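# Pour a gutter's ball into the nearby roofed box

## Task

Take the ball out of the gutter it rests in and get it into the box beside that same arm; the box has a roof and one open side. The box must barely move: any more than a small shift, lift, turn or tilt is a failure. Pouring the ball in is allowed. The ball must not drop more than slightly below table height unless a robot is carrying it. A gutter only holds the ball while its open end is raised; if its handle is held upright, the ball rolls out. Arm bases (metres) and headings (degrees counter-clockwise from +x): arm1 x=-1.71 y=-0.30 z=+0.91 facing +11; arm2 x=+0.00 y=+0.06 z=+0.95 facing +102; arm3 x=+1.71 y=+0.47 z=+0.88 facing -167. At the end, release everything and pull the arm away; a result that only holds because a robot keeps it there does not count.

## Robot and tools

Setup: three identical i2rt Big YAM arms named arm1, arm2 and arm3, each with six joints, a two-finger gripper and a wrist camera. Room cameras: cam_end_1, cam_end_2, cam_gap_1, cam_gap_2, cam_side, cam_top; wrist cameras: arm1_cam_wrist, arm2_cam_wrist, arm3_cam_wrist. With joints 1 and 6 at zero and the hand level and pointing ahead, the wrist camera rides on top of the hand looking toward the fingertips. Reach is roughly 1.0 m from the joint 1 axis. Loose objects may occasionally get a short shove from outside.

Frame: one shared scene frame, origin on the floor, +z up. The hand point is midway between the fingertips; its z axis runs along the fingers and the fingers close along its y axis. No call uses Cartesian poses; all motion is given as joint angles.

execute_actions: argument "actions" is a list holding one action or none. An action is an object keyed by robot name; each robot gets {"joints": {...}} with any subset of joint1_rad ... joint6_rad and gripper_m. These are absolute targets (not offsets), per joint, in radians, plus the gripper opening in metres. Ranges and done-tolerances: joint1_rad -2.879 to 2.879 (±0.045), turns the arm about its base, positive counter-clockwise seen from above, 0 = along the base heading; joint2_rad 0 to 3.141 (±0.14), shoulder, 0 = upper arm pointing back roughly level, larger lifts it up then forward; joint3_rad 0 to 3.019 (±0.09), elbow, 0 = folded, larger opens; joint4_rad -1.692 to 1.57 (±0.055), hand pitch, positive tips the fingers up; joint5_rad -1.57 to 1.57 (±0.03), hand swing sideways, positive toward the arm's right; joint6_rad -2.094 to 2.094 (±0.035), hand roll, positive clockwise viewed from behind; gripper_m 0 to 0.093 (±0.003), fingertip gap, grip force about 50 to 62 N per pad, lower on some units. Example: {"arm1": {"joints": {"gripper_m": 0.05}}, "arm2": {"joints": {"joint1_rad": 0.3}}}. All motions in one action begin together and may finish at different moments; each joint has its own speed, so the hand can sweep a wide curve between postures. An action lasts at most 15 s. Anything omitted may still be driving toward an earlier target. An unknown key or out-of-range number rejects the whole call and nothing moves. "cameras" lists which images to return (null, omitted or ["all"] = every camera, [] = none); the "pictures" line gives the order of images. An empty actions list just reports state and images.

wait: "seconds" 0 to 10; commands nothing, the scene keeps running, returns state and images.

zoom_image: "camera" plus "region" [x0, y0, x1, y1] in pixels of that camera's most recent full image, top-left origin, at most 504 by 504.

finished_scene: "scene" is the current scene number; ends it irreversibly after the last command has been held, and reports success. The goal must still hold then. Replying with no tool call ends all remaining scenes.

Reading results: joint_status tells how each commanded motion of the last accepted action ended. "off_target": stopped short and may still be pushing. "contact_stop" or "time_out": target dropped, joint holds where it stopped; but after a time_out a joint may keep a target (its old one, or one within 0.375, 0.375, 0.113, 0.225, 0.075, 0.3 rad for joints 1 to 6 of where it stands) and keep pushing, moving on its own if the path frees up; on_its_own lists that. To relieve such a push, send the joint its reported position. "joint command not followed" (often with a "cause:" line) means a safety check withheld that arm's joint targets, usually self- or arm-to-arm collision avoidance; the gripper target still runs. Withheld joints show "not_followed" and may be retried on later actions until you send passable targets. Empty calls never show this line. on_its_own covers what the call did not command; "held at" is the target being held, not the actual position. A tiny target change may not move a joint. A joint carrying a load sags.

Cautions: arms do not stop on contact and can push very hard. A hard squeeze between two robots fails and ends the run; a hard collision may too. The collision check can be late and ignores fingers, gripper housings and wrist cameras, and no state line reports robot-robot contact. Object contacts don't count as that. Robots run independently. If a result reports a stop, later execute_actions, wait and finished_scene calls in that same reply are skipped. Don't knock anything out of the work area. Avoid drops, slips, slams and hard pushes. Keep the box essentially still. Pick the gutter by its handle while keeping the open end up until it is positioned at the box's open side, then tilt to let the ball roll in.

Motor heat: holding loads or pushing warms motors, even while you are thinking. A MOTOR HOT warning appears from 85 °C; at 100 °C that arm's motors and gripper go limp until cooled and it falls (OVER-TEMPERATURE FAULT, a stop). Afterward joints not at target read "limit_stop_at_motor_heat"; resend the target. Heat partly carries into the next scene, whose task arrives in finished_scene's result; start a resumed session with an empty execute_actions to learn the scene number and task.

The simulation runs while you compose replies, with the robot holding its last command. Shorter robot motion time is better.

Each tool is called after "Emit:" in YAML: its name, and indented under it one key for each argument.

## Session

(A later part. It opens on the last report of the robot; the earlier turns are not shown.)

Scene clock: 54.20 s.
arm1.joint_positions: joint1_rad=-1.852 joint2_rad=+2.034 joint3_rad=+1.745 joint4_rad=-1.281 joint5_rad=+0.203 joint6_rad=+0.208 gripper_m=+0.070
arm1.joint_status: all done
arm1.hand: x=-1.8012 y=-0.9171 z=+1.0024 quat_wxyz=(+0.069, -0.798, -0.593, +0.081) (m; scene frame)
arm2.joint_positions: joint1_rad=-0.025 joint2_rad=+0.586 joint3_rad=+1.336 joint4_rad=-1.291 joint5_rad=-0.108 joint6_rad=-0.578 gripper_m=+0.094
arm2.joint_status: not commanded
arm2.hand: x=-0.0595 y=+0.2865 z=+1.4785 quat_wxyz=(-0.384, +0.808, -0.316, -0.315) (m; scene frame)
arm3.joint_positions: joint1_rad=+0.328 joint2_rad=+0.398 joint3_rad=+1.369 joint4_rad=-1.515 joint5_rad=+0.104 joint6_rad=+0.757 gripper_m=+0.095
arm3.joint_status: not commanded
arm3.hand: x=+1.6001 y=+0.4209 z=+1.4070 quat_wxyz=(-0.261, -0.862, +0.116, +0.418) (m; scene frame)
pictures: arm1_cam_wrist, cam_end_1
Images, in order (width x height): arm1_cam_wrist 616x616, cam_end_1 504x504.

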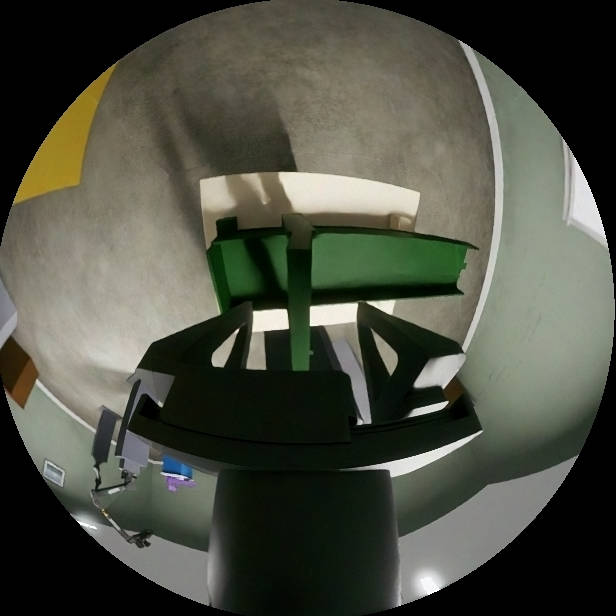

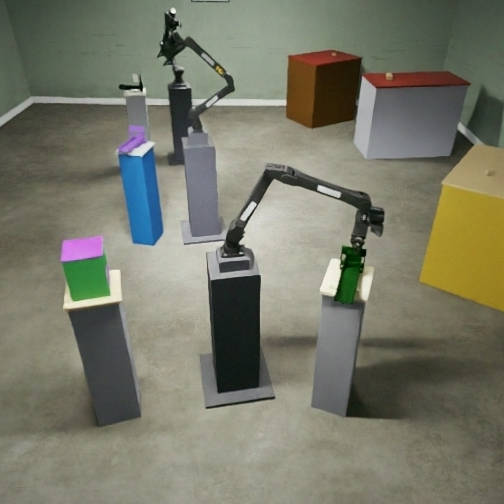

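Emit:
execute_actions:
  actions:
    - {"arm1":{"joints":{"joint2_rad":2.0,"joint3_rad":2.1,"joint4_rad":-1.6}}}
  cameras: ["arm1_cam_wrist"]

Emit:
execute_actions:
  actions:
    - {"arm1":{"joints":{"joint2_rad":1.3,"joint3_rad":1.8,"joint4_rad":-1.5,"joint5_rad":0.0}}}

Emit:
zoom_image:
  camera: "cam_end_1"
  region: [40, 200, 400, 340]

Emit:
zoom_image:
  camera: "cam_side"
  region: [0, 190, 100, 290]

Scene clock: 55.73 s.
arm1.joint_positions: joint1_rad=-1.852 joint2_rad=+2.013 joint3_rad=+2.050 joint4_rad=-1.591 joint5_rad=+0.203 joint6_rad=+0.208 gripper_m=+0.070
arm1.joint_status: all done
arm1.hand: x=-1.8010 y=-0.9297 z=+1.1301 quat_wxyz=(+0.064, -0.799, -0.592, +0.086) (m; scene frame)
arm2.joint_positions: joint1_rad=-0.025 joint2_rad=+0.586 joint3_rad=+1.336 joint4_rad=-1.291 joint5_rad=-0.108 joint6_rad=-0.578 gripper_m=+0.094
arm2.joint_status: not commanded
arm2.hand: x=-0.0595 y=+0.2865 z=+1.4785 quat_wxyz=(-0.384, +0.808, -0.316, -0.315) (m; scene frame)
arm3.joint_positions: joint1_rad=+0.328 joint2_rad=+0.398 joint3_rad=+1.369 joint4_rad=-1.515 joint5_rad=+0.104 joint6_rad=+0.757 gripper_m=+0.095
arm3.joint_status: not commanded
arm3.hand: x=+1.6001 y=+0.4209 z=+1.4070 quat_wxyz=(-0.261, -0.862, +0.116, +0.418) (m; scene frame)
pictures: arm1_cam_wrist
Images, in order (width x height): arm1_cam_wrist 616x616.

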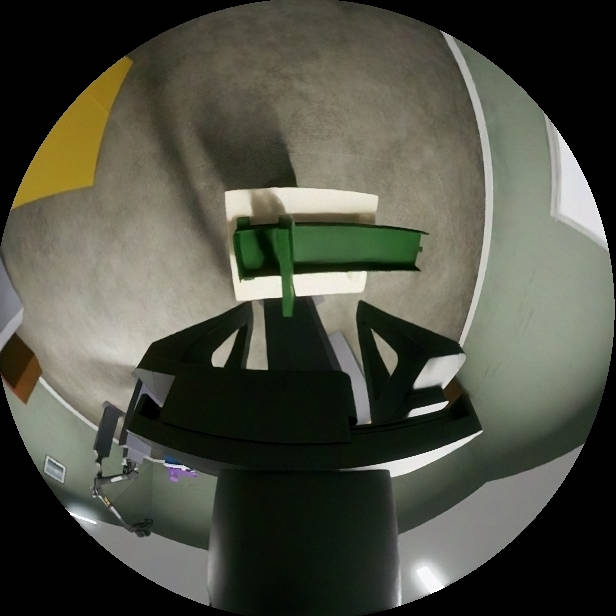

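Scene clock: 57.63 s.
arm1.joint_positions: joint1_rad=-1.852 joint2_rad=+1.306 joint3_rad=+1.798 joint4_rad=-1.508 joint5_rad=+0.003 joint6_rad=+0.208 gripper_m=+0.070
arm1.joint_status: all done
arm1.hand: x=-1.7490 y=-0.7564 z=+1.3996 quat_wxyz=(-0.202, -0.771, -0.574, +0.187) (m; scene frame)
arm2.joint_positions: joint1_rad=-0.025 joint2_rad=+0.586 joint3_rad=+1.336 joint4_rad=-1.291 joint5_rad=-0.108 joint6_rad=-0.578 gripper_m=+0.094
arm2.joint_status: not commanded
arm2.hand: x=-0.0595 y=+0.2865 z=+1.4785 quat_wxyz=(-0.384, +0.808, -0.316, -0.315) (m; scene frame)
arm3.joint_positions: joint1_rad=+0.328 joint2_rad=+0.398 joint3_rad=+1.369 joint4_rad=-1.515 joint5_rad=+0.104 joint6_rad=+0.757 gripper_m=+0.095
arm3.joint_status: not commanded
arm3.hand: x=+1.6001 y=+0.4209 z=+1.4070 quat_wxyz=(-0.261, -0.862, +0.116, +0.418) (m; scene frame)
pictures: arm1_cam_wrist, arm2_cam_wrist, arm3_cam_wrist, cam_end_1, cam_end_2, cam_gap_1, cam_gap_2, cam_side, cam_top
Images, in order (width x height): arm1_cam_wrist 616x616, arm2_cam_wrist 616x616, arm3_cam_wrist 616x616, cam_end_1 504x504, cam_end_2 504x504, cam_gap_1 504x504, cam_gap_2 504x504, cam_side 504x504, cam_top 504x504.

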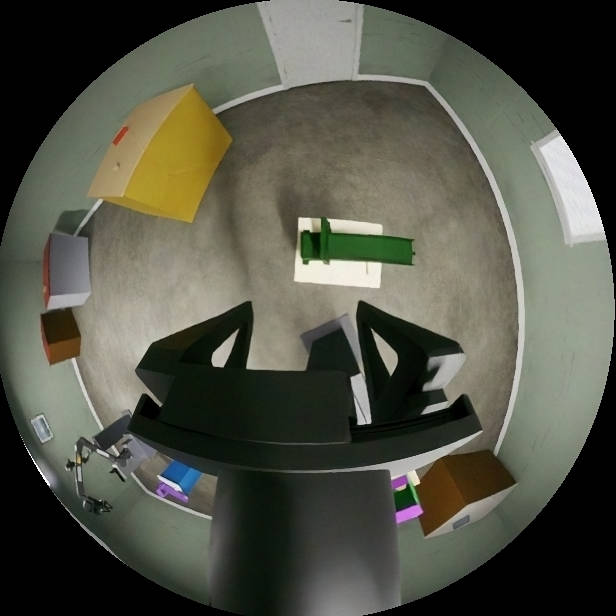

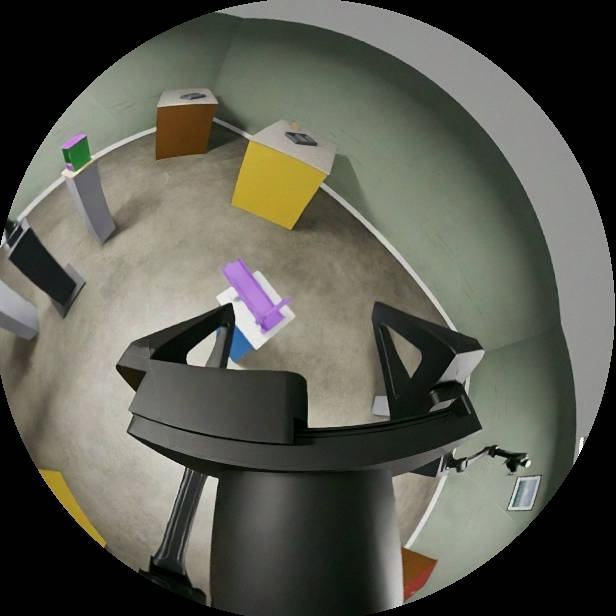

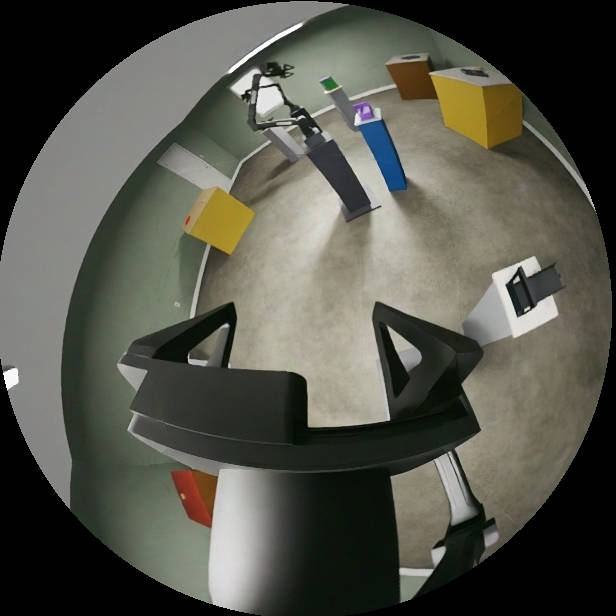

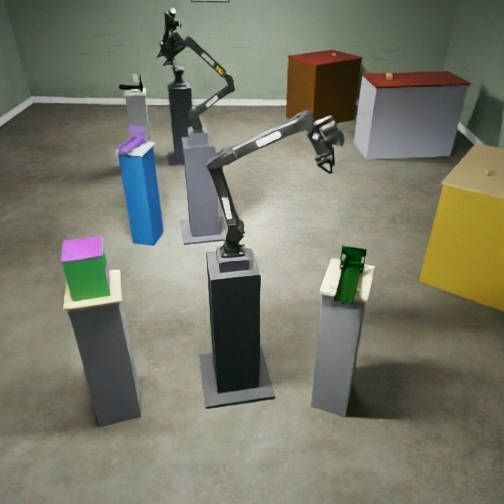

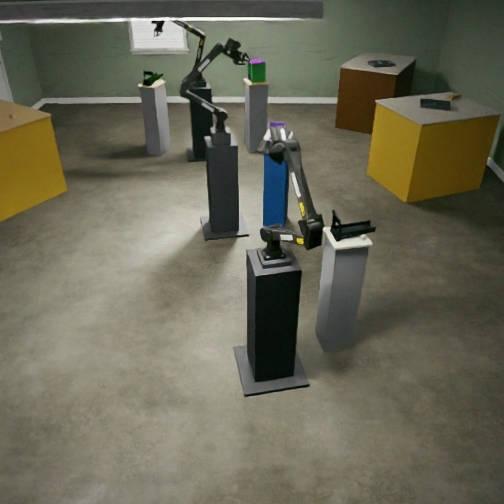

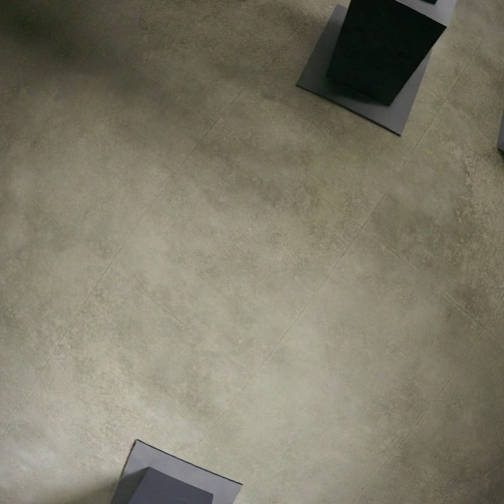

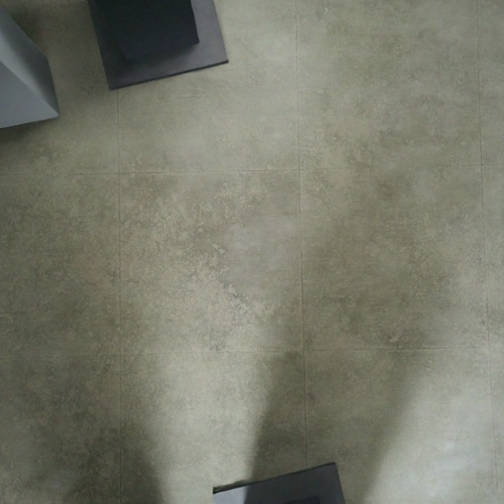

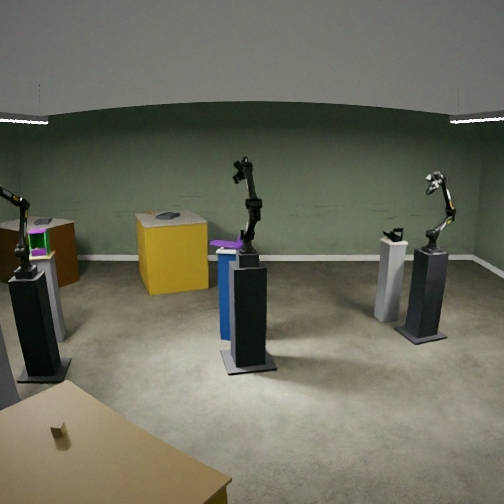

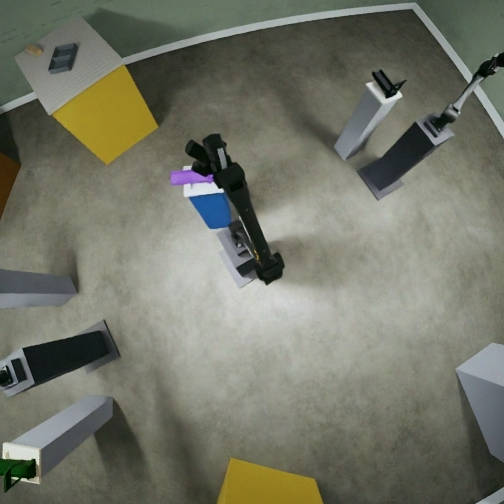

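Region (40, 200, 400, 340) of cam_end_1's 504x504 image, scaled by 1.400, with more detail than that image has.

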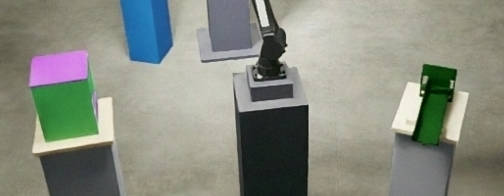

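Region (0, 190, 100, 290) of cam_side's 504x504 image, scaled by 5.040, with more detail than that image has.

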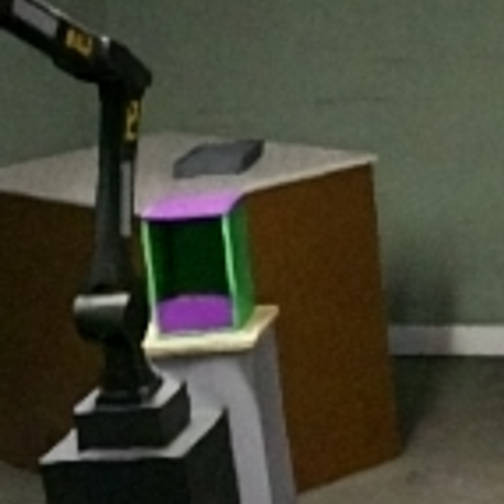

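Emit:
zoom_image:
  camera: "arm1_cam_wrist"
  region: [370, 450, 470, 550]

Emit:
zoom_image:
  camera: "cam_end_1"
  region: [290, 220, 410, 330]

Region (370, 450, 470, 550) of arm1_cam_wrist's 616x616 image, scaled by 5.040, with more detail than that image has.

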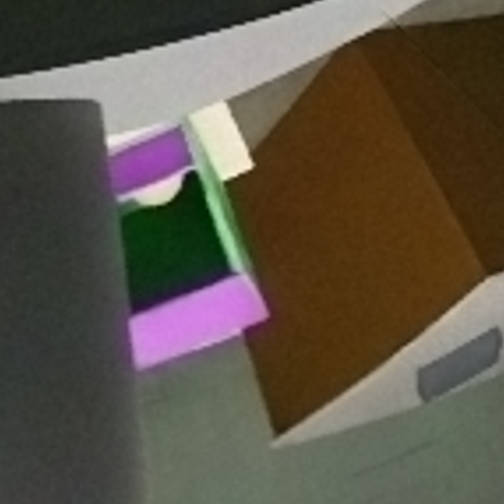

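Region (290, 220, 410, 330) of cam_end_1's 504x504 image, scaled by 4.200, with more detail than that image has; it fills the top 462 rows of this view, and the rest is white.

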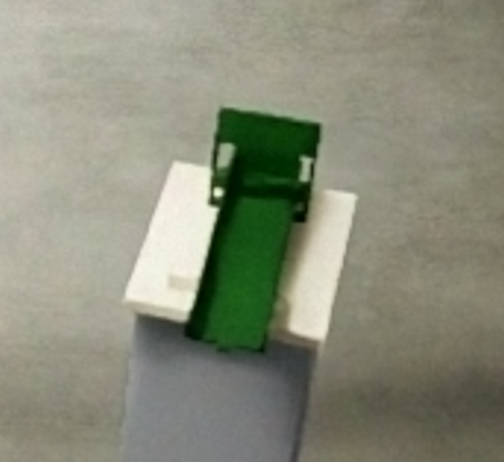

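The ball is visible inside the box behind the lip. The gutter is resting on its table and the arm is clear, so I'm ending the scene.

Emit:
finished_scene:
  scene: 2

The scene is finished: the task was done.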